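# Move glass beaker from door-side rack to window bench

## Task

Lift the beaker from the drying rack on the shelved bench by the door and set it upright, open end on top, on the work surface of the shelved bench by the window. It fails if the beaker ever touches the floor, drops more than a few centimetres, or is knocked hard enough to break. At the end the gripper must have released it and moved away, the beaker must stand on its own without robot support, and the robot must be upright, neither fallen nor leaning.

## Robot and tools

ROBOT. A Hello Robot Stretch 3 with a single arm. The base has two drive wheels, is 0.33 m long and 0.34 m wide, and cannot slide sideways. It turns about the point midway between the wheels, 0.05 m behind the front edge. A lift rides up a mast, and a telescoping arm extends out of the robot's right side. At its end is a wrist (yaw, pitch, roll) and a two-finger gripper. To shift the gripper forward or back you drive the base. Retracted with the wrist folded, the robot sweeps a 0.28 m radius when turning; an unfolded level wrist reaches past that.

FRAMES. Base frame: origin on the floor between the drive wheels, x forward, y left, z up. hand_pose is in this frame, at the point where closed fingertips meet; with wrist joints at 0 its x points up, y toward the mast, z toward the rear. The odometry frame is the base frame at the start; heading is positive leftward, -3.142 to 3.142.

execute_actions. One argument, actions: a list run in order (empty list returns the current state plus images). Each action may have robot, steps (1 to 450 control steps, 30 per second) and until. An action with only steps just waits. robot is one command, a queue (list of up to 8 commands, with {"pause_s": s} items up to 15 s), or {"stop": true}, which brakes everything and clears the queue. A command may contain:
- base: exactly one of translate_m (metres, relative offset from where the base is when the command starts, forward positive, magnitude at most 1) or rotate_rad (radians, relative turn, counter-clockwise/left positive, magnitude at most 3.2).
- joints: one object for the single arm and head, holding absolute targets by name; unnamed joints keep their goals. lift_m 0 to 1.1 m (arm height); arm_m 0 to 0.52 m (extension); wrist_yaw_rad -1.345 to 4.42 (0 along the arm, positive swings toward the front, 3.0 folds over the base); wrist_pitch_rad -1.57 to 0.451 (0 level, negative tips fingers down); wrist_roll_rad -2.911 to 2.911 (0 fingers side by side); gripper_m -0.089 to 0.179 (larger is wider; real fingertip gap is 0.007 less when nearly shut and 0.025 less when wide, and 0 below 0.007); head_pan_rad -3.953 to 1.73 (0 ahead, positive left, -1.57 faces the arm); head_tilt_rad -1.53 to 0.419 (negative looks down).
- contact_limits: {"arm_m": effort percent 1 to 100}, the effort at which the arm halts, valid until the next arm command.
Motions begin together and keep running across later actions and while you think. A new command takes over immediately and discards the rest of an older queue. A queue moves to its next command once the previous one ends done (off_target also counts for base and gripper). If any number is out of range or an action is malformed, the entire call is rejected.
until ends the action early: {"robot": {"status": "ended"}} fires when nothing reads moving and no queue runs; fields such as lift_m, arm_m_goal, base_status, queue, queue_left, refusals take [operator, value] with =, !=, <, <=, >, >= (compared at printed precision: 3 decimals, 4 for base values), or a status word. {"any": {"status": "ended"}} fires at the first motion end.

SPEED. Base runs at 0.30 m/s and 1.9 rad/s only when stowed (lift_m below 0.30, arm_m below 0.03, wrist_yaw_rad above 2.54); otherwise 0.10 m/s and 0.63 rad/s.

GRIPPER. Grip by commanding gripper_m under the object's width (lower squeezes harder, but overdoing it triggers a force reduction that may let it slip). Release by going at least 0.02 above the touch value. Status and reading do not prove a hold; check images and effort.

WRIST SAFETY. Fold or unfold only with lift_m 0.32 to 0.95, wrist_pitch_rad -0.4 and roll near 0; once folded, lift may go to 0.25. If wrist_yaw_rad is below -0.4, keep pitch at -0.5 or lower.

zoom_image: camera is head_camera (896x504), nav_camera (672x504) or wrist_camera (644x364); region [x0, y0, x1, y1] in pixels from the top-left, at most 504 by 504. Head cameras move with head_pan_rad and head_tilt_rad.

finished_scene: scene (integer). Ends the scene irreversibly after a hold; let every motion finish first.

RESULTS. base_status shows progress and goal in brackets; joint_goals, joint_status (moving, done, off_target, contact_stop, time_out, stopped, not_commanded, torque_fault), measured_speeds, and refusals/queue/queue_left. Lines starting refused:, dropped: or replaced: explain rejected goals, cut queues or how a prior motion ended. on_its_own reports goals the robot changed, slack joints, servos switched off, efforts outside rest, and a tilt of 3 degrees or more. lidar_m: 12 distances, 30-degree sectors, first straight ahead then counter-clockwise, in a plane 0.17 m up; it cannot see glass, so the beaker is invisible to it. wrist_depth_mm and head_depth_mm: 7x7 median depth grids. base_odometry counts wheel turns; turned_by_wheels and turned_by_imu give turning since the last result; base_tilt gives forward/right lean in degrees with a fixed offset up to about 4. motor_effort is percent of maximum, peak in brackets, fairly noisy. Camera intrinsics and poses are given for projecting image points.

AVOID. The beaker is glass: lower it gently onto the surface, never drop or bump it, keep it off the floor, then open and withdraw. A contact_stop leaves the joint slack. The robot can tip if the arm presses something rigid with the gripper above about 0.45 m, if it pushes again after a contact_stop, if it drives while holding something fixed, or if it snags furniture (worst in reverse); reverse the last move in small steps, free the gripper, and lower lift to about 0.2 if still tipped. Hard pushing can switch a wrist servo off for 10 s. Loose objects may occasionally get nudged, so verify the final placement.

Each tool is called after "Emit:" by a JSON object that holds its "api" and its "payload".

## Session

Emit:
{"api": "execute_actions", "payload": {"actions": []}}

Scene clock: 0.00 s.
robot.base_odometry: x=+0.000 y=+0.000 heading=+0.000 (m, m, rad; robot's odometry frame)
robot.turned_by_wheels: +0.000 (rad since the last result)
robot.turned_by_imu: +0.000 (rad since the last result)
robot.base_tilt: forward=+0.3 right=+0.1 (deg)
robot.lidar_m: 1.17 1.54 2.08 1.66 1.65 1.63 1.77 2.41 1.78 1.91 1.08 1.07
robot.head_depth_mm: 1568 1554 1536 1528 1515 1497 1500 / 1668 1662 1655 1632 1625 1615 1604 / 1776 1800 1778 1767 1759 1739 1718 / 1898 1961 1933 1922 1906 1837 1817 / 1898 2146 2123 2097 2084 1855 1658 / 1892 2337 2342 2337 2305 1889 1735 / 1906 2477 2499 2474 2440 2404 2246
robot.base_status: not_commanded
robot.joint_positions: lift_m=+0.373 arm_m=+0.002 wrist_yaw_rad=+2.898 wrist_pitch_rad=-0.578 wrist_roll_rad=-0.007 gripper_m=+0.037 head_pan_rad=-0.009 head_tilt_rad=+0.002
robot.joint_goals: lift_m=+0.373 arm_m=+0.002 wrist_yaw_rad=+2.898 wrist_pitch_rad=-0.578 wrist_roll_rad=-0.007 gripper_m=+0.037 head_pan_rad=-0.009 head_tilt_rad=+0.002
robot.joint_status: lift_m=not_commanded arm_m=not_commanded wrist_yaw_rad=not_commanded wrist_pitch_rad=not_commanded wrist_roll_rad=not_commanded gripper_m=not_commanded head_pan_rad=not_commanded head_tilt_rad=not_commanded
robot.measured_speeds: translate_m=+0.000 rotate_rad=+0.000 lift_m=+0.000 arm_m=+0.000 wrist_yaw_rad=+0.000 wrist_pitch_rad=+0.000 wrist_roll_rad=+0.000 head_pan_rad=+0.000 head_tilt_rad=+0.000
robot: refusals=0 queue=idle queue_left=0
robot.motor_effort: left_wheel=+0 right_wheel=+0 lift_m=+39 arm_m=+0 wrist_yaw_rad=+1 wrist_pitch_rad=+5 wrist_roll_rad=+0 gripper_m=+0 head_pan_rad=+1 head_tilt_rad=+3 (%)
robot.hand_pose: x=+0.0275 y=+0.0483 z=+0.3514 quat_wxyz=(+0.282, +0.695, +0.119, +0.651) (m; robot's base frame)
robot.wrist_depth_mm: - - - - - - - / - - - - - - - / 874 - 915 856 878 865 877 / 735 - 721 705 742 697 718 / 616 604 626 617 618 618 601 / 523 550 - 531 543 533 538 / 477 - - 484 478 470 473
pictures: head_camera (sideways: a quarter turn clockwise sets it upright), nav_camera (sideways: a quarter turn counterclockwise sets it upright), wrist_camera
Images, in order (width x height): head_camera 896x504, nav_camera 672x504, wrist_camera 644x364.

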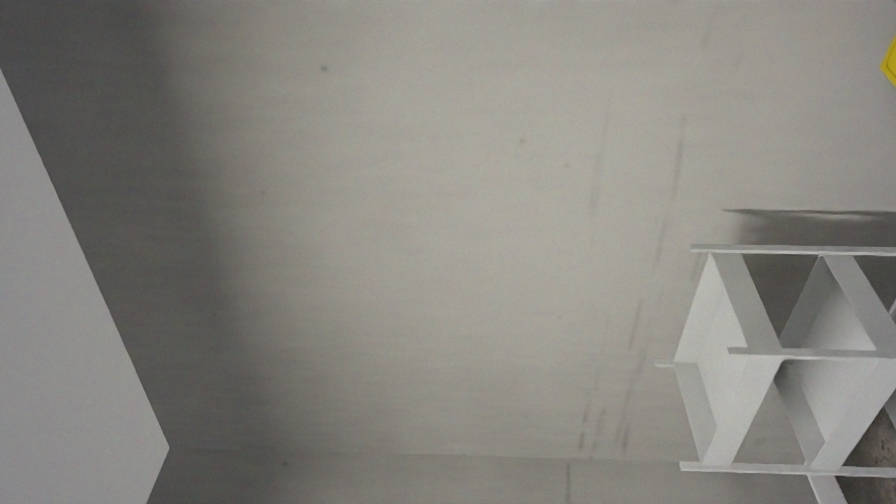

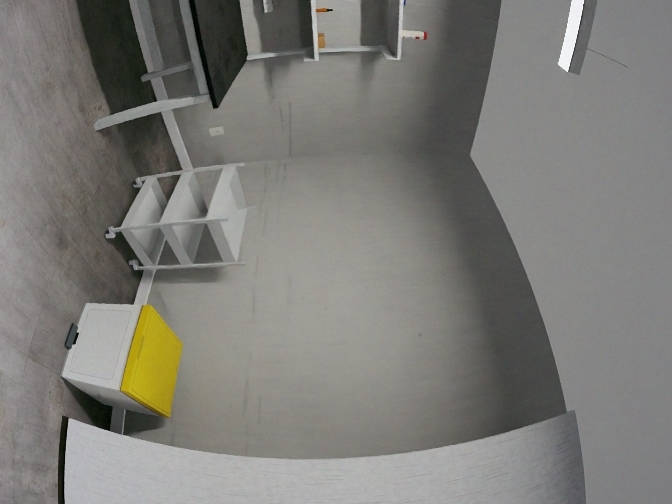

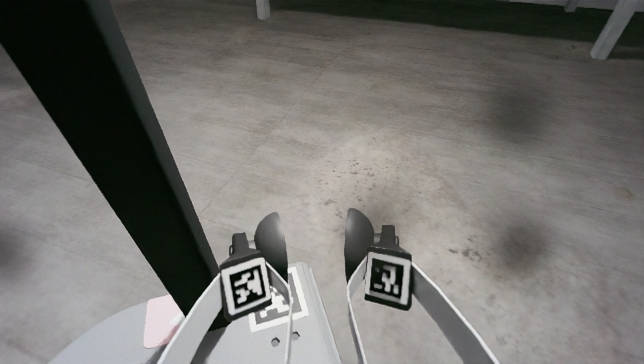

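Emit:
{"api": "execute_actions", "payload": {"actions": [{"robot":{"joints":{"head_pan_rad":1.3,"head_tilt_rad":-0.2}},"steps":200,"until":{"robot":{"status":"ended"}}}]}}

Emit:
{"api": "execute_actions", "payload": {"actions": [{"robot":{"joints":{"head_pan_rad":-1.8,"head_tilt_rad":-0.2}},"steps":200,"until":{"robot":{"status":"ended"}}}]}}

Emit:
{"api": "execute_actions", "payload": {"actions": [{"robot":{"joints":{"head_pan_rad":-3.4,"head_tilt_rad":-0.2}},"steps":200,"until":{"robot":{"status":"ended"}}}]}}

Scene clock: 6.53 s.
robot.base_odometry: x=+0.000 y=+0.000 heading=+0.000 (m, m, rad; robot's odometry frame)
robot.turned_by_wheels: +0.000 (rad since the last result)
robot.turned_by_imu: +0.000 (rad since the last result)
robot.base_tilt: forward=+0.3 right=+0.0 (deg)
robot.lidar_m: 1.17 1.54 2.08 1.66 1.65 1.63 1.77 2.41 1.78 1.91 1.09 1.07
robot.head_depth_mm: 1955 1968 2038 2092 1574 2182 1826 / 2015 2052 2114 2187 1698 2247 1850 / 2104 2150 2223 2285 1697 2318 1824 / 2210 2234 2306 2367 1834 2356 1819 / 2293 2367 2446 2539 1839 2225 1807 / 2402 2481 2553 2666 2748 2442 1810 / 2513 2606 2694 2796 2865 2440 1809
robot.base_status: not_commanded
robot.joint_positions: lift_m=+0.373 arm_m=+0.002 wrist_yaw_rad=+2.898 wrist_pitch_rad=-0.578 wrist_roll_rad=-0.007 gripper_m=+0.037 head_pan_rad=+1.293 head_tilt_rad=-0.197
robot.joint_goals: lift_m=+0.373 arm_m=+0.002 wrist_yaw_rad=+2.898 wrist_pitch_rad=-0.578 wrist_roll_rad=-0.007 gripper_m=+0.037 head_pan_rad=+1.300 head_tilt_rad=-0.200
robot.joint_status: lift_m=not_commanded arm_m=not_commanded wrist_yaw_rad=not_commanded wrist_pitch_rad=not_commanded wrist_roll_rad=not_commanded gripper_m=not_commanded head_pan_rad=done head_tilt_rad=done
robot.measured_speeds: translate_m=+0.000 rotate_rad=+0.000 lift_m=+0.000 arm_m=+0.000 wrist_yaw_rad=+0.000 wrist_pitch_rad=+0.000 wrist_roll_rad=+0.000 head_pan_rad=+0.000 head_tilt_rad=+0.000
robot: refusals=0 queue=done queue_left=0
robot.motor_effort: left_wheel=-1(1) right_wheel=+0(0) lift_m=+39(39) arm_m=+0(0) wrist_yaw_rad=+0(0) wrist_pitch_rad=+5(5) wrist_roll_rad=+0(0) gripper_m=+0(0) head_pan_rad=+4(35) head_tilt_rad=-1(22) (%)
robot.hand_pose: x=+0.0275 y=+0.0483 z=+0.3514 quat_wxyz=(+0.282, +0.695, +0.119, +0.651) (m; robot's base frame)
robot.wrist_depth_mm: - - - - - - - / - - - - - - - / 893 - 874 856 886 881 870 / 751 - 728 719 727 709 718 / 621 611 633 612 634 606 618 / 543 542 - 538 537 532 533 / 487 - - 483 464 483 469
pictures: head_camera (sideways: a quarter turn clockwise sets it upright), nav_camera (sideways: a quarter turn counterclockwise sets it upright), wrist_camera
camera_calibration (this result's frames):
head_camera: T_world_to_cam=[[-0.0305053, -0.155057, -0.987435, 1.30042], [-0.964786, 0.262788, -0.0114599, 0.0266346], [0.261263, 0.952313, -0.157613, 0.160546], [0, 0, 0, 1]] pos_world=[0.0234218, 0.0417501, 1.30969]
nav_camera: T_world_to_cam=[[0.091438, 0.170151, 0.981167, -1.23752], [0.956265, -0.289913, -0.0388416, 0.0983703], [0.277844, 0.941806, -0.189218, 0.1992], [0, 0, 0, 1]] pos_world=[-0.036258, 0.0514762, 1.25573]
wrist_camera: T_world_to_cam=[[0.95614, -0.292857, 0.00552266, -0.0152516], [-0.196738, -0.656064, -0.728611, 0.325861], [0.217002, 0.695568, -0.684905, 0.365151], [0, 0, 0, 1]] pos_world=[-0.000546536, -0.0446678, 0.487604]
Images, in order (width x height): head_camera 896x504, nav_camera 672x504, wrist_camera 644x364.

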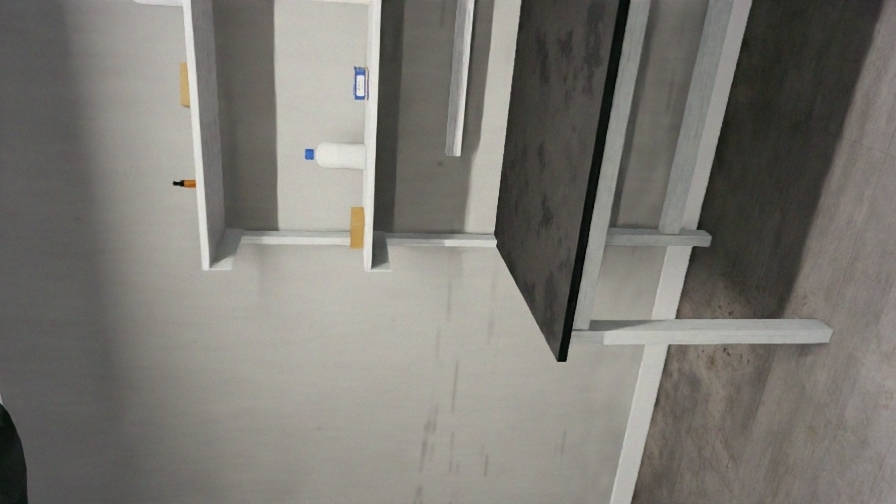

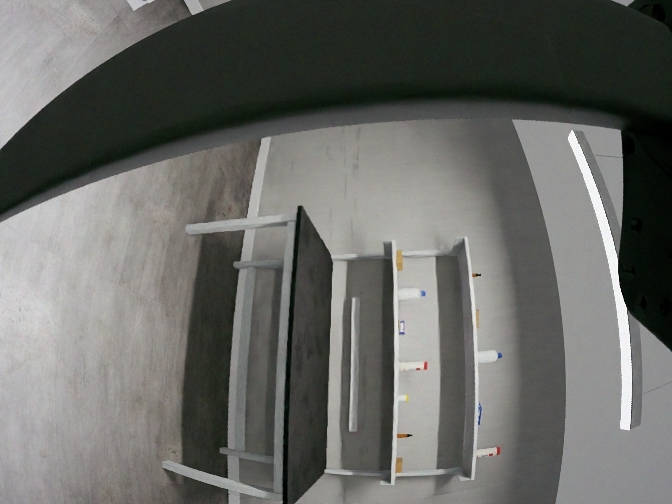

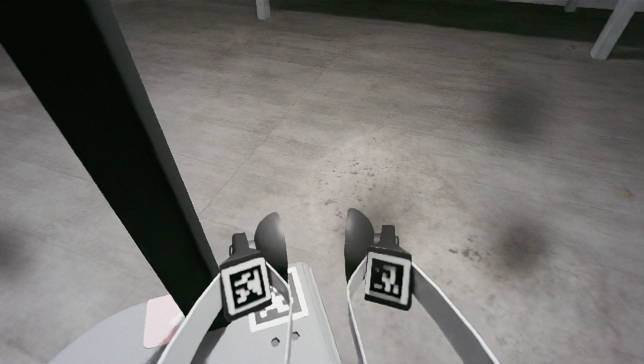

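Scene clock: 8.57 s.
robot.base_odometry: x=+0.000 y=+0.000 heading=+0.000 (m, m, rad; robot's odometry frame)
robot.turned_by_wheels: +0.000 (rad since the last result)
robot.turned_by_imu: +0.000 (rad since the last result)
robot.base_tilt: forward=+0.3 right=+0.1 (deg)
robot.lidar_m: 1.17 1.54 2.09 1.66 1.65 1.63 1.77 2.41 1.78 1.91 1.08 1.07
robot.head_depth_mm: 2278 2338 2422 2470 2542 2460 1838 / 2423 2465 2532 2613 2681 2445 1826 / 2495 2569 2638 2765 2816 2459 1813 / 2635 2694 2806 2884 2987 2463 1821 / 2558 2677 2745 2806 2893 2444 1826 / 2207 2231 2284 2344 2450 2353 1802 / 1926 1967 2003 2066 2096 2107 1821
robot.base_status: not_commanded
robot.joint_positions: lift_m=+0.373 arm_m=+0.002 wrist_yaw_rad=+2.898 wrist_pitch_rad=-0.578 wrist_roll_rad=-0.007 gripper_m=+0.037 head_pan_rad=-1.793 head_tilt_rad=-0.197
robot.joint_goals: lift_m=+0.373 arm_m=+0.002 wrist_yaw_rad=+2.898 wrist_pitch_rad=-0.578 wrist_roll_rad=-0.007 gripper_m=+0.037 head_pan_rad=-1.800 head_tilt_rad=-0.200
robot.joint_status: lift_m=not_commanded arm_m=not_commanded wrist_yaw_rad=not_commanded wrist_pitch_rad=not_commanded wrist_roll_rad=not_commanded gripper_m=not_commanded head_pan_rad=done head_tilt_rad=done
robot.measured_speeds: translate_m=+0.000 rotate_rad=+0.000 lift_m=+0.000 arm_m=+0.000 wrist_yaw_rad=+0.000 wrist_pitch_rad=+0.000 wrist_roll_rad=+0.000 head_pan_rad=+0.000 head_tilt_rad=+0.000
robot: refusals=0 queue=done queue_left=0
robot.motor_effort: left_wheel=-1(1) right_wheel=+0(0) lift_m=+39(39) arm_m=+0(0) wrist_yaw_rad=+0(0) wrist_pitch_rad=+5(5) wrist_roll_rad=+0(0) gripper_m=+0(0) head_pan_rad=-2(35) head_tilt_rad=-1(1) (%)
robot.hand_pose: x=+0.0275 y=+0.0483 z=+0.3514 quat_wxyz=(+0.282, +0.695, +0.119, +0.651) (m; robot's base frame)
robot.wrist_depth_mm: - - - - - - - / - - - - - - - / 898 - 887 896 893 899 885 / 734 - 708 736 710 732 722 / 623 611 649 610 634 627 599 / 542 542 - 538 539 536 535 / 478 - - 478 473 470 474
pictures: head_camera (sideways: a quarter turn clockwise sets it upright), nav_camera (sideways: a quarter turn counterclockwise sets it upright), wrist_camera
camera_calibration (this result's frames):
head_camera: T_world_to_cam=[[0.021809, 0.156705, -0.987405, 1.30007], [0.977997, -0.208305, -0.0114576, 0.0147806], [-0.207477, -0.965429, -0.1578, 0.163649], [0, 0, 0, 1]] pos_world=[-0.00885512, -0.0426567, 1.30968]
nav_camera: T_world_to_cam=[[-0.0817998, -0.175189, 0.981131, -1.23642], [-0.971007, 0.235874, -0.0388385, 0.110123], [-0.224619, -0.955862, -0.189404, 0.202507], [0, 0, 0, 1]] pos_world=[0.0512782, -0.049013, 1.25572]
wrist_camera: T_world_to_cam=[[0.95614, -0.292857, 0.00552255, -0.0152515], [-0.196738, -0.656064, -0.728611, 0.325861], [0.217002, 0.695568, -0.684905, 0.365151], [0, 0, 0, 1]] pos_world=[-0.000546529, -0.0446678, 0.487604]
Images, in order (width x height): head_camera 896x504, nav_camera 672x504, wrist_camera 644x364.

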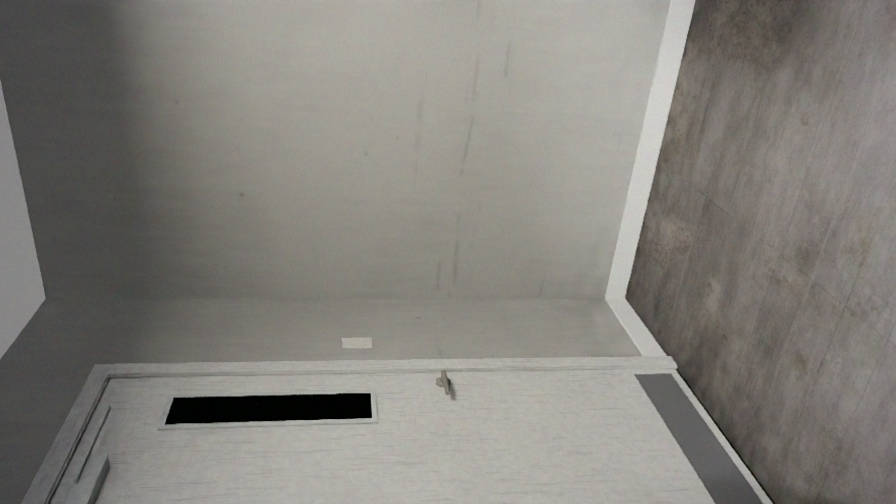

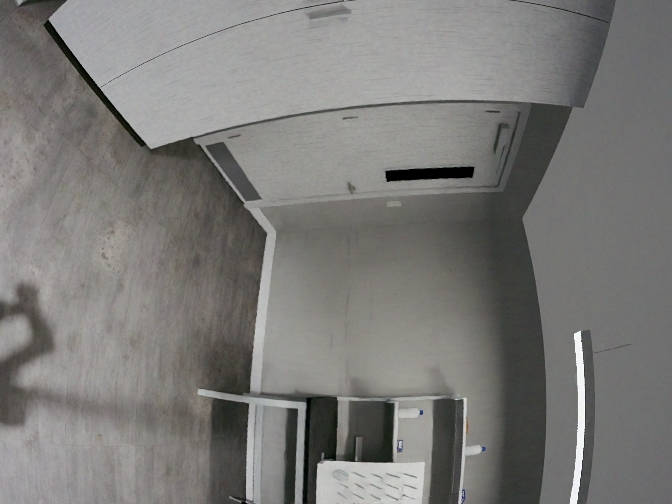

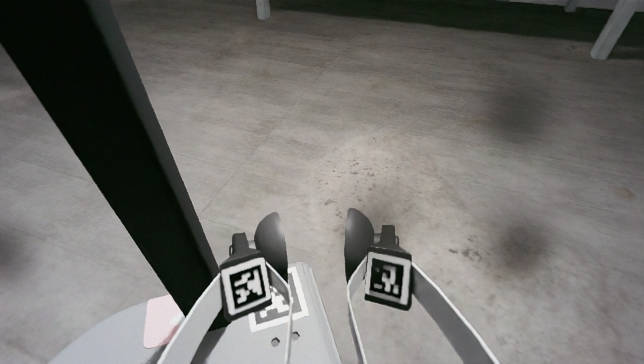

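Scene clock: 9.93 s.
robot.base_odometry: x=+0.000 y=+0.000 heading=+0.000 (m, m, rad; robot's odometry frame)
robot.turned_by_wheels: +0.000 (rad since the last result)
robot.turned_by_imu: +0.000 (rad since the last result)
robot.base_tilt: forward=+0.3 right=+0.1 (deg)
robot.lidar_m: 1.17 1.54 2.09 1.66 1.65 1.63 1.77 2.41 1.78 1.91 1.09 1.07
robot.head_depth_mm: 1697 1739 2078 2134 1589 1646 1715 / 1770 1818 2165 2182 1661 1730 1762 / 1861 1896 2277 2309 1753 1802 1824 / 1947 1996 2378 2397 1842 1901 1811 / 2077 2104 2467 2386 1952 2031 1822 / 2426 2197 2675 2377 2069 2163 1805 / 2631 2719 2850 2921 3021 2318 1809
robot.base_status: not_commanded
robot.joint_positions: lift_m=+0.373 arm_m=+0.002 wrist_yaw_rad=+2.898 wrist_pitch_rad=-0.578 wrist_roll_rad=-0.007 gripper_m=+0.037 head_pan_rad=-3.393 head_tilt_rad=-0.197
robot.joint_goals: lift_m=+0.373 arm_m=+0.002 wrist_yaw_rad=+2.898 wrist_pitch_rad=-0.578 wrist_roll_rad=-0.007 gripper_m=+0.037 head_pan_rad=-3.400 head_tilt_rad=-0.200
robot.joint_status: lift_m=not_commanded arm_m=not_commanded wrist_yaw_rad=not_commanded wrist_pitch_rad=not_commanded wrist_roll_rad=not_commanded gripper_m=not_commanded head_pan_rad=done head_tilt_rad=done
robot.measured_speeds: translate_m=+0.000 rotate_rad=+0.000 lift_m=+0.000 arm_m=+0.000 wrist_yaw_rad=+0.000 wrist_pitch_rad=+0.000 wrist_roll_rad=+0.000 head_pan_rad=+0.000 head_tilt_rad=+0.000
robot: refusals=0 queue=done queue_left=0
robot.motor_effort: left_wheel=-1(1) right_wheel=+0(0) lift_m=+38(39) arm_m=-1(0) wrist_yaw_rad=+0(1) wrist_pitch_rad=+5(5) wrist_roll_rad=+0(0) gripper_m=+0(0) head_pan_rad=-2(35) head_tilt_rad=-1(1) (%)
robot.hand_pose: x=+0.0275 y=+0.0483 z=+0.3514 quat_wxyz=(+0.282, +0.695, +0.119, +0.651) (m; robot's base frame)
robot.wrist_depth_mm: - - - - - - - / - - - - - - - / 890 - 905 872 860 872 863 / 741 - 741 720 712 716 718 / 622 605 644 602 615 615 617 / 531 530 - 536 535 525 538 / 480 - - 480 473 476 467
pictures: head_camera (sideways: a quarter turn clockwise sets it upright), nav_camera (sideways: a quarter turn counterclockwise sets it upright), wrist_camera
camera_calibration (this result's frames):
head_camera: T_world_to_cam=[[0.15603, -0.0263835, -0.9874, 1.29924], [-0.236777, -0.971496, -0.0114573, 0.0221902], [-0.958953, 0.235581, -0.15783, 0.168272], [0, 0, 0, 1]] pos_world=[-0.0361019, 0.0161946, 1.30968]
nav_camera: T_world_to_cam=[[-0.172754, 0.0868885, 0.981125, -1.23585], [0.264132, 0.963704, -0.038838, 0.102588], [-0.948889, 0.252437, -0.189434, 0.206964], [0, 0, 0, 1]] pos_world=[-0.0442101, -0.0437279, 1.25572]
wrist_camera: T_world_to_cam=[[0.95614, -0.292857, 0.00552268, -0.0152516], [-0.196738, -0.656064, -0.728611, 0.325861], [0.217002, 0.695568, -0.684905, 0.365151], [0, 0, 0, 1]] pos_world=[-0.000546538, -0.0446678, 0.487604]
Images, in order (width x height): head_camera 896x504, nav_camera 672x504, wrist_camera 644x364.

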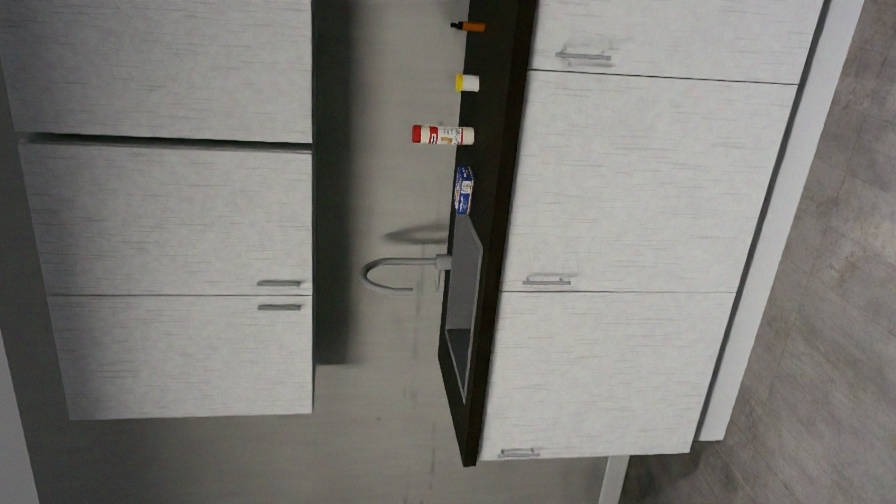

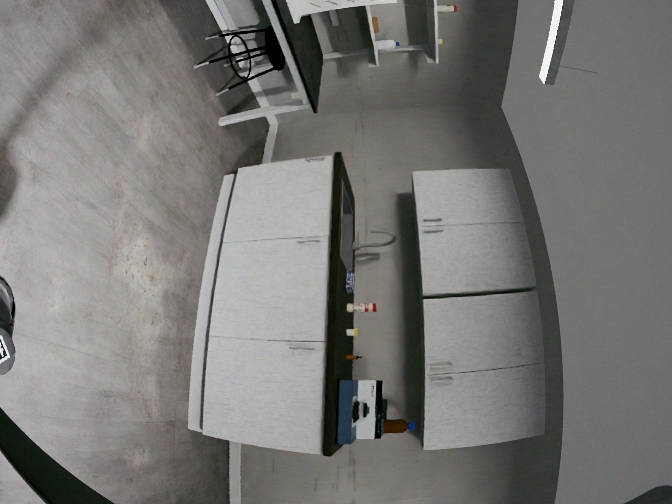

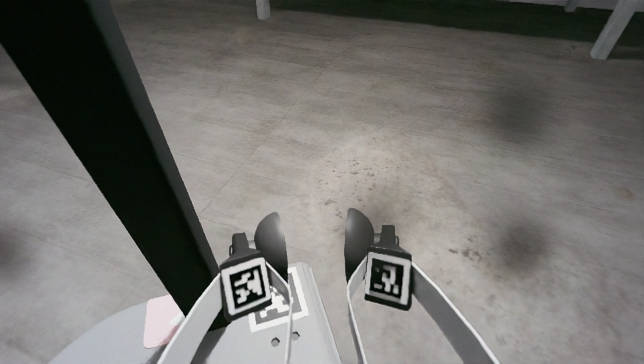

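Emit:
{"api": "execute_actions", "payload": {"actions": [{"robot":{"joints":{"head_pan_rad":-2.55,"head_tilt_rad":-0.2}},"steps":200,"until":{"robot":{"status":"ended"}}}]}}

Scene clock: 13.93 s.
robot.base_odometry: x=+0.000 y=+0.000 heading=+0.000 (m, m, rad; robot's odometry frame)
robot.turned_by_wheels: +0.000 (rad since the last result)
robot.turned_by_imu: +0.000 (rad since the last result)
robot.base_tilt: forward=+0.2 right=+0.0 (deg)
robot.lidar_m: 1.17 1.54 2.09 1.66 1.65 1.63 1.77 2.41 1.78 1.91 1.08 1.07
robot.head_depth_mm: 2657 2798 2889 2978 3066 2369 1839 / 2599 2671 2732 2842 2379 2398 1818 / 2531 2589 2672 2524 2627 2330 1833 / 2450 2510 2131 2150 2672 2427 1823 / 2375 2465 2489 2126 2628 2456 1832 / 2308 2356 2479 2510 2609 2443 1811 / 2261 2319 2376 2441 2485 2314 1812
robot.base_status: not_commanded
robot.joint_positions: lift_m=+0.373 arm_m=+0.002 wrist_yaw_rad=+2.898 wrist_pitch_rad=-0.578 wrist_roll_rad=-0.007 gripper_m=+0.037 head_pan_rad=-2.557 head_tilt_rad=-0.197
robot.joint_goals: lift_m=+0.373 arm_m=+0.002 wrist_yaw_rad=+2.898 wrist_pitch_rad=-0.578 wrist_roll_rad=-0.007 gripper_m=+0.037 head_pan_rad=-2.550 head_tilt_rad=-0.200
robot.joint_status: lift_m=not_commanded arm_m=not_commanded wrist_yaw_rad=not_commanded wrist_pitch_rad=not_commanded wrist_roll_rad=not_commanded gripper_m=not_commanded head_pan_rad=done head_tilt_rad=done
robot.measured_speeds: translate_m=+0.000 rotate_rad=+0.000 lift_m=+0.000 arm_m=+0.000 wrist_yaw_rad=+0.000 wrist_pitch_rad=+0.000 wrist_roll_rad=+0.000 head_pan_rad=+0.000 head_tilt_rad=+0.000
robot: refusals=0 queue=done queue_left=0
robot.motor_effort: left_wheel=+0(1) right_wheel=+0(0) lift_m=+39(39) arm_m=+0(0) wrist_yaw_rad=+0(0) wrist_pitch_rad=+5(5) wrist_roll_rad=+0(0) gripper_m=+0(1) head_pan_rad=+3(34) head_tilt_rad=-1(1) (%)
robot.hand_pose: x=+0.0275 y=+0.0483 z=+0.3514 quat_wxyz=(+0.282, +0.695, +0.119, +0.651) (m; robot's base frame)
robot.wrist_depth_mm: - - - - - - - / - - - - - - - / 908 - 906 893 904 857 866 / 731 - 741 733 720 733 718 / 624 617 648 607 625 608 618 / 537 529 - 538 538 538 539 / 486 - - 479 469 475 472
pictures: head_camera (sideways: a quarter turn clockwise sets it upright), nav_camera (sideways: a quarter turn counterclockwise sets it upright), wrist_camera
camera_calibration (this result's frames):
head_camera: T_world_to_cam=[[0.12423, 0.0980223, -0.9874, 1.29943], [0.561684, -0.827272, -0.0114573, 0.0173196], [-0.817972, -0.553184, -0.15783, 0.167412], [0, 0, 0, 1]] pos_world=[-0.0342192, -0.020436, 1.30968]
nav_camera: T_world_to_cam=[[-0.180322, -0.0698398, 0.981125, -1.23581], [-0.537556, 0.842333, -0.038838, 0.107478], [-0.823722, -0.534413, -0.189434, 0.206201], [0, 0, 0, 1]] pos_world=[0.00478356, -0.0666446, 1.25572]
wrist_camera: T_world_to_cam=[[0.95614, -0.292857, 0.00552268, -0.0152516], [-0.196738, -0.656064, -0.728611, 0.325862], [0.217002, 0.695568, -0.684905, 0.365151], [0, 0, 0, 1]] pos_world=[-0.000546538, -0.0446678, 0.487604]
Images, in order (width x height): head_camera 896x504, nav_camera 672x504, wrist_camera 644x364.

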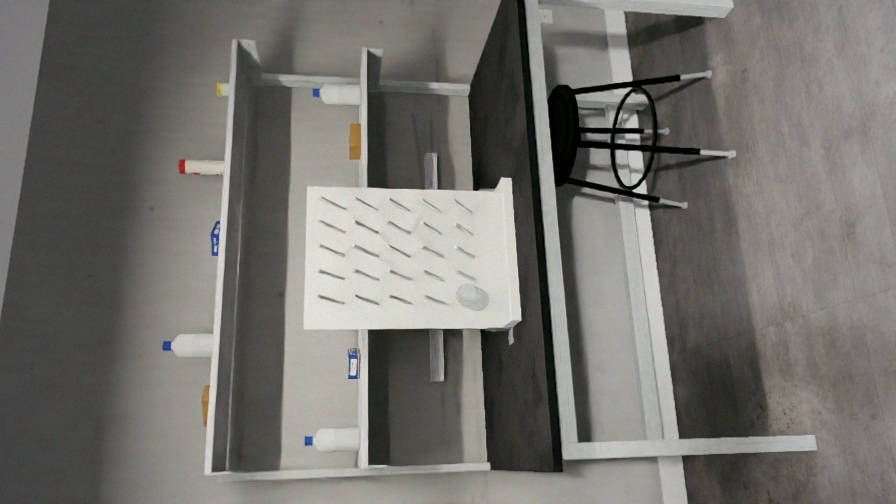

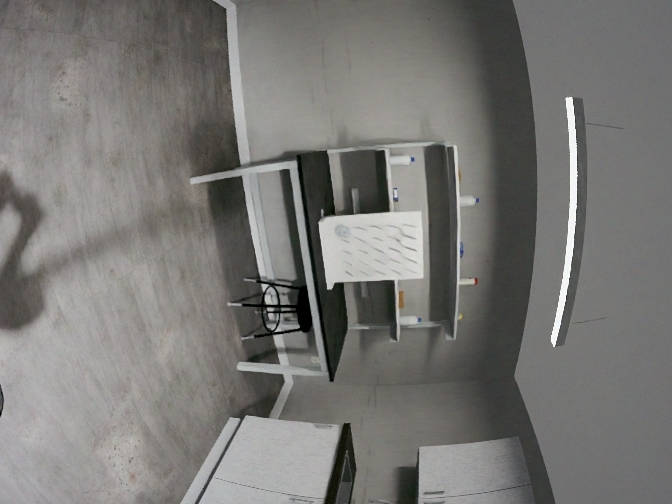

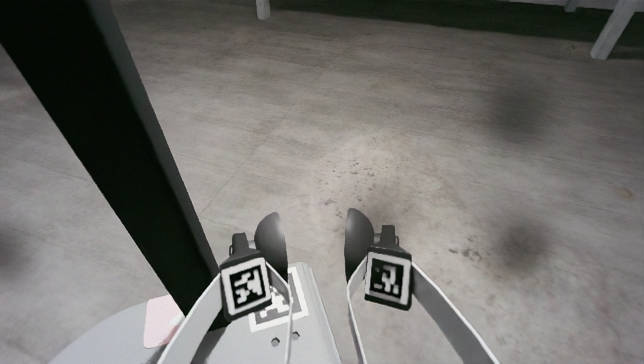

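Emit:
{"api": "execute_actions", "payload": {"actions": [{"robot":[{"joints":{"lift_m":0.28,"wrist_pitch_rad":-0.4,"wrist_yaw_rad":3.0,"head_pan_rad":-0.7,"head_tilt_rad":-0.35}},{"base":{"rotate_rad":-2.037}},{"base":{"translate_m":0.95}},{"base":{"translate_m":0.28}},{"base":{"rotate_rad":-0.206}}],"steps":450,"until":{"robot":{"status":"ended"}}}]}}

Scene clock: 57.17 s.
robot.base_odometry: x=-0.553 y=-1.099 heading=-2.243 (m, m, rad; robot's odometry frame)
robot.turned_by_wheels: -2.243 (rad since the last result)
robot.turned_by_imu: -2.256 (rad since the last result)
robot.base_tilt: forward=+0.3 right=+0.1 (deg)
robot.lidar_m: 1.25 1.42 1.29 1.24 1.03 1.17 3.27 2.86 1.95 1.89 1.42 0.64
robot.head_depth_mm: 1778 1913 2178 1776 1176 1887 1547 / 1564 1180 1228 1323 1107 1882 1547 / 1560 1090 1120 1198 1102 1742 1549 / 1466 1018 1054 1124 1105 863 1543 / 1377 1453 1531 1529 1102 811 1498 / 1294 1352 1418 1489 1101 808 748 / 1220 1274 1332 1392 1103 840 1455
robot.base_status: done (rotate_rad -0.2059 of -0.2060)
robot.joint_positions: lift_m=+0.280 arm_m=+0.002 wrist_yaw_rad=+2.998 wrist_pitch_rad=-0.419 wrist_roll_rad=-0.007 gripper_m=+0.037 head_pan_rad=-0.707 head_tilt_rad=-0.346
robot.joint_goals: lift_m=+0.280 arm_m=+0.002 wrist_yaw_rad=+3.000 wrist_pitch_rad=-0.400 wrist_roll_rad=-0.007 gripper_m=+0.037 head_pan_rad=-0.700 head_tilt_rad=-0.350
robot.joint_status: lift_m=done arm_m=not_commanded wrist_yaw_rad=done wrist_pitch_rad=done wrist_roll_rad=not_commanded gripper_m=not_commanded head_pan_rad=done head_tilt_rad=done
robot.measured_speeds: translate_m=+0.000 rotate_rad=+0.000 lift_m=+0.000 arm_m=+0.000 wrist_yaw_rad=+0.000 wrist_pitch_rad=+0.000 wrist_roll_rad=+0.000 head_pan_rad=+0.000 head_tilt_rad=+0.000
robot: refusals=0 queue=done queue_left=0
robot.motor_effort: left_wheel=+2(15) right_wheel=-3(9) lift_m=+23(38) arm_m=-1(0) wrist_yaw_rad=+2(4) wrist_pitch_rad=+9(10) wrist_roll_rad=+0(0) gripper_m=+0(0) head_pan_rad=+3(36) head_tilt_rad=-2(20) (%)
robot.hand_pose: x=+0.0109 y=+0.0746 z=+0.2928 quat_wxyz=(+0.197, +0.698, +0.098, +0.682) (m; robot's base frame)
robot.wrist_depth_mm: 710 - - - - - - / 751 - - - - - - / 862 - 962 - 980 998 980 / 774 753 767 762 733 732 708 / 605 612 - 615 611 604 592 / 506 512 - 519 494 495 496 / 443 - - - 422 426 423
pictures: head_camera (sideways: a quarter turn clockwise sets it upright), nav_camera (sideways: a quarter turn counterclockwise sets it upright), wrist_camera
camera_calibration (this result's frames):
head_camera: T_world_to_cam=[[-0.238646, 0.18641, -0.953047, 1.25674], [0.638917, 0.769217, -0.00953277, 0.014341], [0.731323, -0.611193, -0.302671, 0.346483], [0, 0, 0, 1]] pos_world=[0.037361, -0.0335313, 1.30274]
nav_camera: T_world_to_cam=[[0.226068, -0.247272, 0.942205, -1.18743], [-0.665491, -0.745538, -0.035984, 0.104536], [0.711348, -0.618893, -0.3331, 0.383822], [0, 0, 0, 1]] pos_world=[0.0649768, 0.0218622, 1.25042]
wrist_camera: T_world_to_cam=[[0.980597, -0.196013, -0.00290129, 0.00356782], [-0.112471, -0.550416, -0.82728, 0.317296], [0.160561, 0.811555, -0.561782, 0.26619], [0, 0, 0, 1]] pos_world=[-0.0105515, -0.0406832, 0.412044]
Images, in order (width x height): head_camera 896x504, nav_camera 672x504, wrist_camera 644x364.

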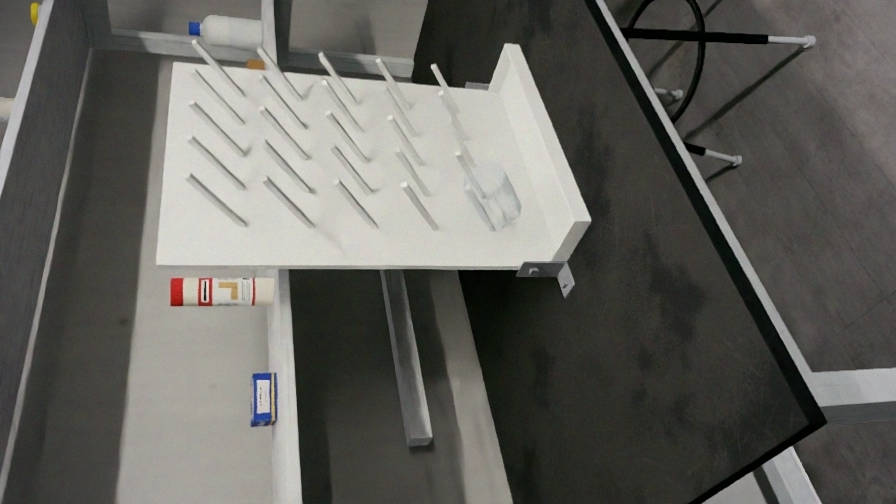

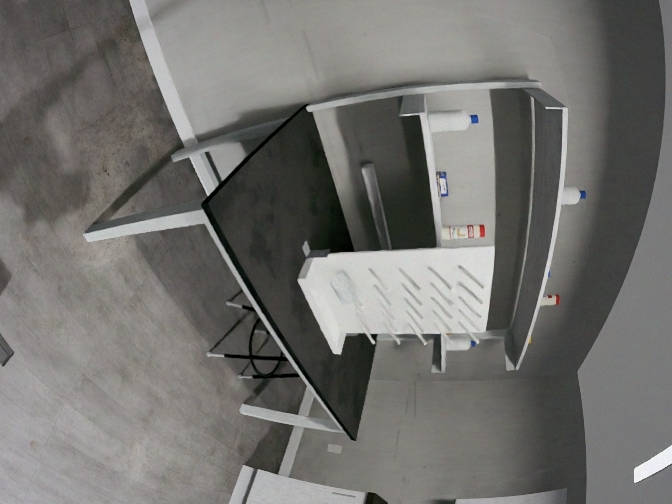

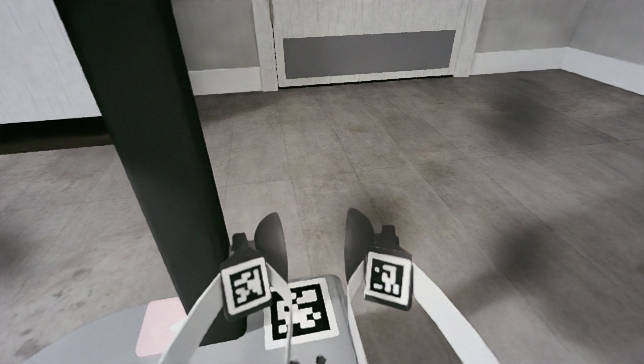

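Emit:
{"api": "execute_actions", "payload": {"actions": [{"robot":[{"joints":{"lift_m":0.88}},{"joints":{"wrist_yaw_rad":0,"gripper_m":0.14,"head_pan_rad":-1.5,"head_tilt_rad":-0.5}},{"joints":{"wrist_pitch_rad":0},"base":{"translate_m":0.8}}],"steps":450,"until":{"robot":{"status":"ended"}}},{"steps":300,"until":{"robot":{"status":"ended"}}}]}}

Scene clock: 82.20 s.
robot.base_odometry: x=-1.051 y=-1.725 heading=-2.243 (m, m, rad; robot's odometry frame)
robot.turned_by_wheels: +0.000 (rad since the last result)
robot.turned_by_imu: +0.003 (rad since the last result)
robot.base_tilt: forward=+0.3 right=+0.0 (deg)
robot.lidar_m: 0.56 0.59 0.81 1.22 1.28 1.43 3.16 2.65 0.31 1.19 0.61 0.50
robot.head_depth_mm: 2103 2272 2422 1353 869 664 564 / 2121 2273 2396 1202 870 707 - / 2077 2217 884 1029 864 704 - / 2144 1579 1645 1082 837 663 562 / 1965 1587 1781 1201 869 682 563 / 1486 908 1576 1202 869 681 562 / 669 690 1188 1177 868 682 561
robot.base_status: done (translate_m +0.8000 of +0.8000)
robot.joint_positions: lift_m=+0.879 arm_m=+0.002 wrist_yaw_rad=+0.003 wrist_pitch_rad=-0.023 wrist_roll_rad=-0.007 gripper_m=+0.140 head_pan_rad=-1.493 head_tilt_rad=-0.493
robot.joint_goals: lift_m=+0.880 arm_m=+0.002 wrist_yaw_rad=+0.000 wrist_pitch_rad=+0.000 wrist_roll_rad=-0.007 gripper_m=+0.140 head_pan_rad=-1.500 head_tilt_rad=-0.500
robot.joint_status: lift_m=done arm_m=not_commanded wrist_yaw_rad=done wrist_pitch_rad=done wrist_roll_rad=not_commanded gripper_m=done head_pan_rad=done head_tilt_rad=done
robot.measured_speeds: translate_m=+0.000 rotate_rad=+0.000 lift_m=+0.000 arm_m=+0.000 wrist_yaw_rad=+0.000 wrist_pitch_rad=+0.000 wrist_roll_rad=+0.000 head_pan_rad=+0.000 head_tilt_rad=+0.000
robot: refusals=0 queue=done queue_left=0
robot.motor_effort: left_wheel=+2(8) right_wheel=-3(4) lift_m=+53(54) arm_m=+0(1) wrist_yaw_rad=-4(3) wrist_pitch_rad=+11(11) wrist_roll_rad=+0(0) gripper_m=+0(83) head_pan_rad=-2(35) head_tilt_rad=-3(20) (%)
robot.hand_pose: x=-0.0206 y=-0.4029 z=+0.9882 quat_wxyz=(+0.710, +0.010, -0.704, -0.007) (m; robot's base frame)
robot.wrist_depth_mm: 483 554 690 - - - - / 711 928 783 - - - - / 720 - - - - - - / 650 - - - - - - / 701 921 784 735 927 - - / 616 - 548 568 555 - - / 456 427 439 434 419 - -
pictures: head_camera (sideways: a quarter turn clockwise sets it upright), nav_camera (sideways: a quarter turn counterclockwise sets it upright), wrist_camera
camera_calibration (this result's frames):
head_camera: T_world_to_cam=[[-0.0473653, 0.436562, -0.898427, 1.18428], [0.995662, 0.0927432, -0.00742597, 0.00942036], [0.080081, -0.894881, -0.439061, 0.52795], [0, 0, 0, 1]] pos_world=[0.00443558, -0.0454337, 1.29586]
nav_camera: T_world_to_cam=[[-0.00473503, -0.468764, 0.883311, -1.10917], [-0.998176, -0.0509416, -0.032385, 0.101873], [0.0601782, -0.881853, -0.467668, 0.562911], [0, 0, 0, 1]] pos_world=[0.0625601, -0.0183469, 1.2463]
wrist_camera: T_world_to_cam=[[-0.998746, 0.0443928, -0.0231459, 0.0189967], [0.031513, 0.198196, -0.979656, 1.08133], [-0.0389022, -0.979157, -0.199346, -0.034333], [0, 0, 0, 1]] pos_world=[-0.0164386, -0.248775, 1.05292]
Images, in order (width x height): head_camera 896x504, nav_camera 672x504, wrist_camera 644x364.

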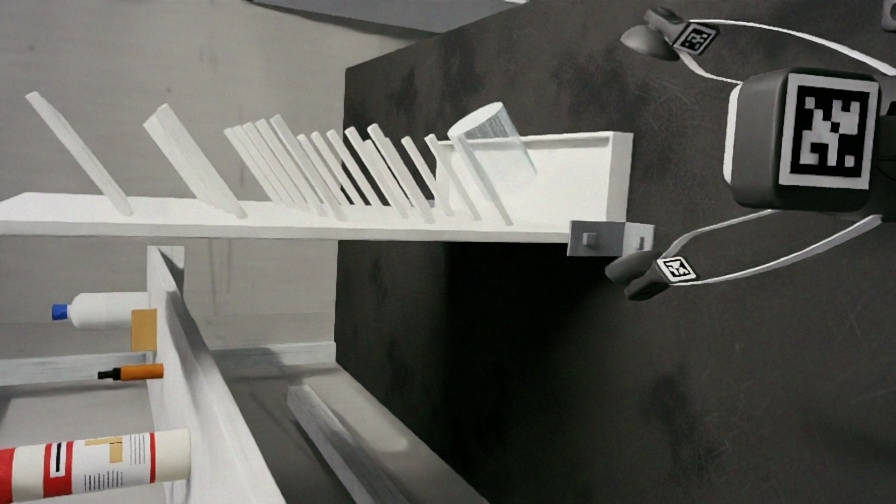

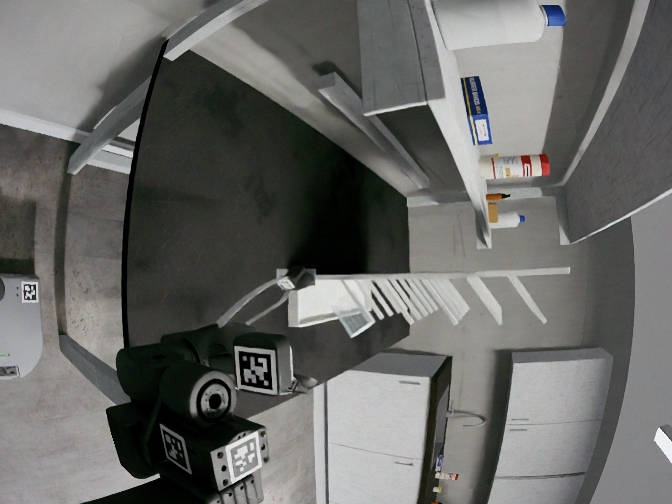

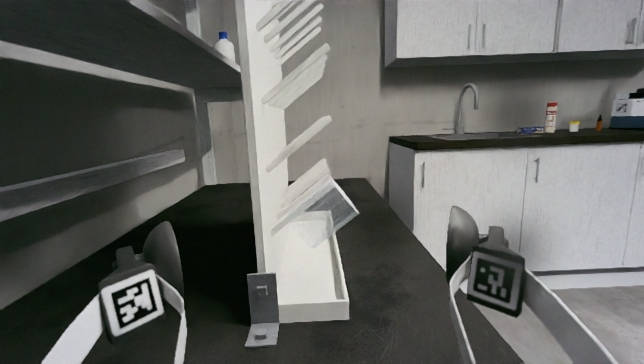

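Emit:
{"api": "execute_actions", "payload": {"actions": [{"robot":{"joints":{"wrist_roll_rad":2.18,"gripper_m":0.125,"lift_m":0.79,"arm_m":0.15},"base":{"translate_m":-0.03}},"steps":450,"until":{"robot":{"status":"ended"}}}]}}

Scene clock: 96.20 s.
robot.base_odometry: x=-1.032 y=-1.701 heading=-2.243 (m, m, rad; robot's odometry frame)
robot.turned_by_wheels: +0.000 (rad since the last result)
robot.turned_by_imu: -0.001 (rad since the last result)
robot.base_tilt: forward=+0.3 right=+0.1 (deg)
robot.lidar_m: 0.59 0.62 0.85 1.23 1.29 1.41 3.15 2.65 0.29 1.20 0.65 0.52
robot.head_depth_mm: 2091 2241 2399 2114 876 706 - / 2128 2294 2426 1200 873 728 - / 2111 2259 976 1075 865 729 - / 669 736 803 862 780 682 562 / 2092 2079 2136 1198 867 683 561 / 1523 1236 1631 1195 868 682 563 / 1248 696 1258 1196 865 680 562
robot.base_status: done (translate_m -0.0300 of -0.0300)
robot.joint_positions: lift_m=+0.790 arm_m=+0.150 wrist_yaw_rad=+0.002 wrist_pitch_rad=-0.022 wrist_roll_rad=+2.178 gripper_m=+0.125 head_pan_rad=-1.493 head_tilt_rad=-0.494
robot.joint_goals: lift_m=+0.790 arm_m=+0.150 wrist_yaw_rad=+0.000 wrist_pitch_rad=+0.000 wrist_roll_rad=+2.180 gripper_m=+0.125 head_pan_rad=-1.500 head_tilt_rad=-0.500
robot.joint_status: lift_m=done arm_m=done wrist_yaw_rad=done wrist_pitch_rad=done wrist_roll_rad=done gripper_m=done head_pan_rad=done head_tilt_rad=done
robot.measured_speeds: translate_m=+0.000 rotate_rad=+0.000 lift_m=+0.000 arm_m=+0.000 wrist_yaw_rad=+0.000 wrist_pitch_rad=+0.000 wrist_roll_rad=+0.000 head_pan_rad=+0.000 head_tilt_rad=+0.000
robot: refusals=0 queue=done queue_left=0
robot.motor_effort: left_wheel=+3(5) right_wheel=-2(7) lift_m=+23(55) arm_m=+2(2) wrist_yaw_rad=-2(3) wrist_pitch_rad=+10(11) wrist_roll_rad=+1(3) gripper_m=-1(62) head_pan_rad=-3(3) head_tilt_rad=-4(3) (%)
robot.hand_pose: x=-0.0206 y=-0.5504 z=+0.8993 quat_wxyz=(-0.298, -0.002, -0.954, -0.011) (m; robot's base frame)
robot.wrist_depth_mm: - - - 380 207 142 108 / - - - 605 261 165 122 / - - - - 279 195 138 / - - - 762 411 239 157 / - - - 440 343 290 186 / - - 469 364 985 341 228 / - 516 390 342 892 724 266
pictures: head_camera (sideways: a quarter turn clockwise sets it upright), nav_camera (sideways: a quarter turn counterclockwise sets it upright), wrist_camera
camera_calibration (this result's frames):
head_camera: T_world_to_cam=[[-0.0473074, 0.436847, -0.898291, 1.18411], [0.995679, 0.0925643, -0.00742137, 0.00941427], [0.0799077, -0.894761, -0.439338, 0.528311], [0, 0, 0, 1]] pos_world=[0.00442717, -0.0454315, 1.29585]
nav_camera: T_world_to_cam=[[-0.00479914, -0.469035, 0.883167, -1.10899], [-0.998186, -0.0507501, -0.0323767, 0.101862], [0.0600065, -0.88172, -0.467941, 0.563267], [0, 0, 0, 1]] pos_world=[0.0625555, -0.0183401, 1.24629]
wrist_camera: T_world_to_cam=[[0.594677, 0.0666282, -0.801199, 0.76823], [0.78569, 0.163113, 0.596729, -0.397924], [0.170445, -0.984355, 0.0446501, -0.414393], [0, 0, 0, 1]] pos_world=[-0.0735729, -0.394189, 0.871461]
Images, in order (width x height): head_camera 896x504, nav_camera 672x504, wrist_camera 644x364.

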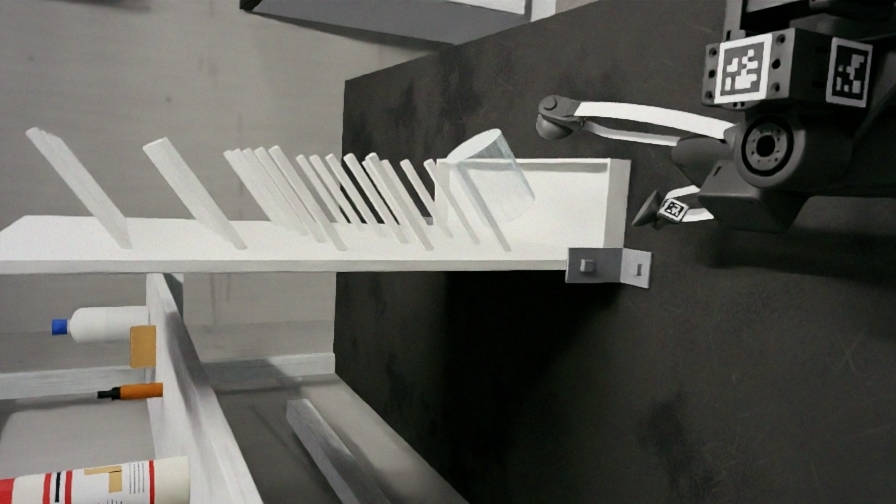

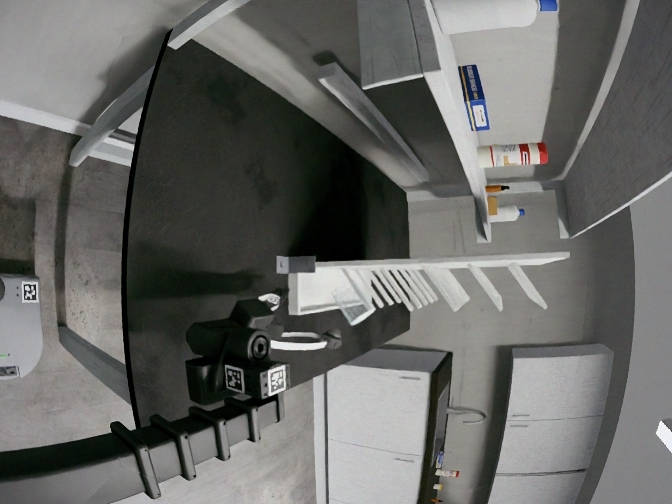

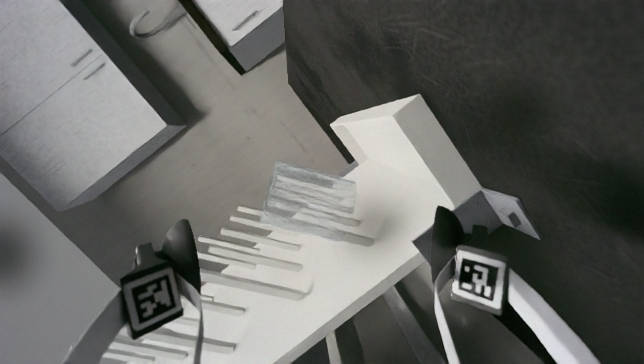

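Emit:
{"api": "execute_actions", "payload": {"actions": [{"robot":{"joints":{"wrist_roll_rad":-2.29}},"steps":450,"until":{"robot":{"status":"ended"}}}]}}

Scene clock: 104.20 s.
robot.base_odometry: x=-1.032 y=-1.701 heading=-2.243 (m, m, rad; robot's odometry frame)
robot.turned_by_wheels: +0.000 (rad since the last result)
robot.turned_by_imu: -0.001 (rad since the last result)
robot.base_tilt: forward=+0.4 right=+0.1 (deg)
robot.lidar_m: 0.59 0.62 0.85 1.23 1.29 1.41 3.14 2.65 0.29 1.20 0.65 0.53
robot.head_depth_mm: 2101 2265 2389 2114 870 707 - / 2129 2287 2427 1204 870 731 - / 2111 2263 972 1076 866 726 - / 668 733 804 862 779 683 548 / 2087 2080 2114 1200 869 682 562 / 1527 1241 1650 1198 867 682 561 / 1249 696 1263 1199 865 680 562
robot.base_status: done (translate_m -0.0300 of -0.0300)
robot.joint_positions: lift_m=+0.790 arm_m=+0.150 wrist_yaw_rad=+0.002 wrist_pitch_rad=-0.022 wrist_roll_rad=-2.287 gripper_m=+0.125 head_pan_rad=-1.493 head_tilt_rad=-0.494
robot.joint_goals: lift_m=+0.790 arm_m=+0.150 wrist_yaw_rad=+0.000 wrist_pitch_rad=+0.000 wrist_roll_rad=-2.290 gripper_m=+0.125 head_pan_rad=-1.500 head_tilt_rad=-0.500
robot.joint_status: lift_m=done arm_m=done wrist_yaw_rad=done wrist_pitch_rad=done wrist_roll_rad=done gripper_m=done head_pan_rad=done head_tilt_rad=done
robot.measured_speeds: translate_m=+0.000 rotate_rad=+0.000 lift_m=+0.000 arm_m=+0.000 wrist_yaw_rad=+0.000 wrist_pitch_rad=+0.000 wrist_roll_rad=+0.000 head_pan_rad=+0.000 head_tilt_rad=+0.000
robot: refusals=0 queue=done queue_left=0
robot.motor_effort: left_wheel=+1(2) right_wheel=-2(2) lift_m=+23(23) arm_m=+2(2) wrist_yaw_rad=-3(2) wrist_pitch_rad=+10(10) wrist_roll_rad=-1(4) gripper_m=-1(1) head_pan_rad=-4(4) head_tilt_rad=-3(3) (%)
robot.hand_pose: x=-0.0204 y=-0.5504 z=+0.8995 quat_wxyz=(+0.936, +0.010, +0.351, +0.005) (m; robot's base frame)
robot.wrist_depth_mm: 120 149 232 256 - 842 674 / 136 177 261 328 - 962 592 / 155 215 408 732 331 748 501 / 184 279 846 - 430 677 515 / 223 364 - - - 365 923 / 287 - - - - 567 377 / - - - - - - -
pictures: head_camera (sideways: a quarter turn clockwise sets it upright), nav_camera (sideways: a quarter turn counterclockwise sets it upright), wrist_camera
camera_calibration (this result's frames):
head_camera: T_world_to_cam=[[-0.0473075, 0.436847, -0.898291, 1.18411], [0.995679, 0.0925646, -0.00742137, 0.00941427], [0.0799079, -0.894761, -0.439338, 0.528311], [0, 0, 0, 1]] pos_world=[0.00442718, -0.0454315, 1.29585]
nav_camera: T_world_to_cam=[[-0.00479903, -0.469035, 0.883167, -1.10899], [-0.998186, -0.0507503, -0.0323767, 0.101862], [0.0600068, -0.88172, -0.467941, 0.563267], [0, 0, 0, 1]] pos_world=[0.0625555, -0.0183401, 1.24629]
wrist_camera: T_world_to_cam=[[0.632307, 0.0311579, 0.774091, -0.667414], [-0.76777, 0.158719, 0.620755, -0.454], [-0.103522, -0.986832, 0.124281, -0.493033], [0, 0, 0, 1]] pos_world=[0.0224029, -0.393687, 0.859737]
Images, in order (width x height): head_camera 896x504, nav_camera 672x504, wrist_camera 644x364.

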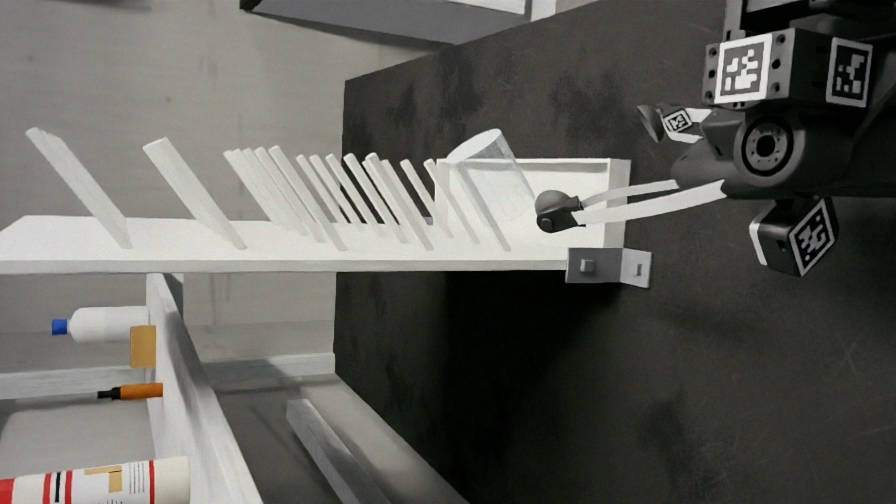

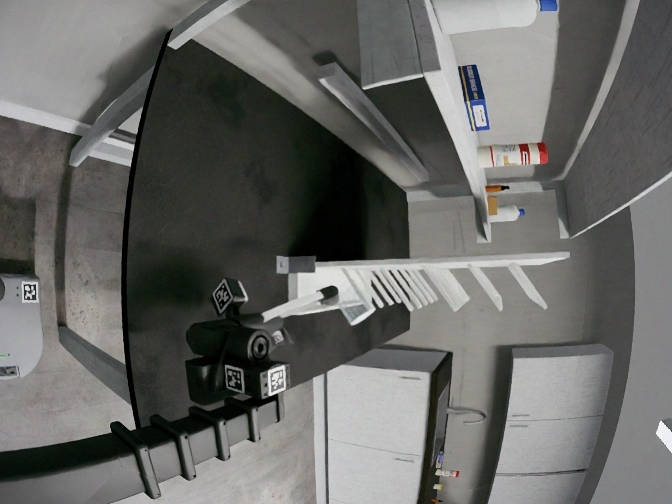

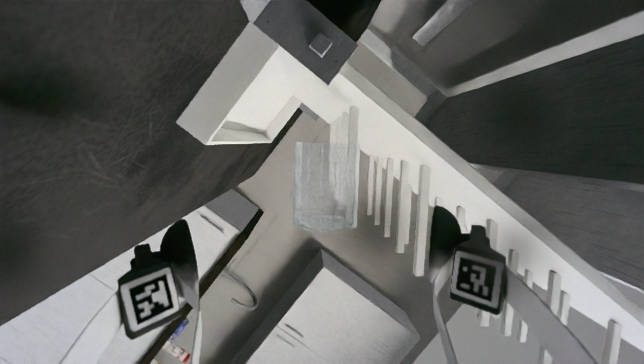

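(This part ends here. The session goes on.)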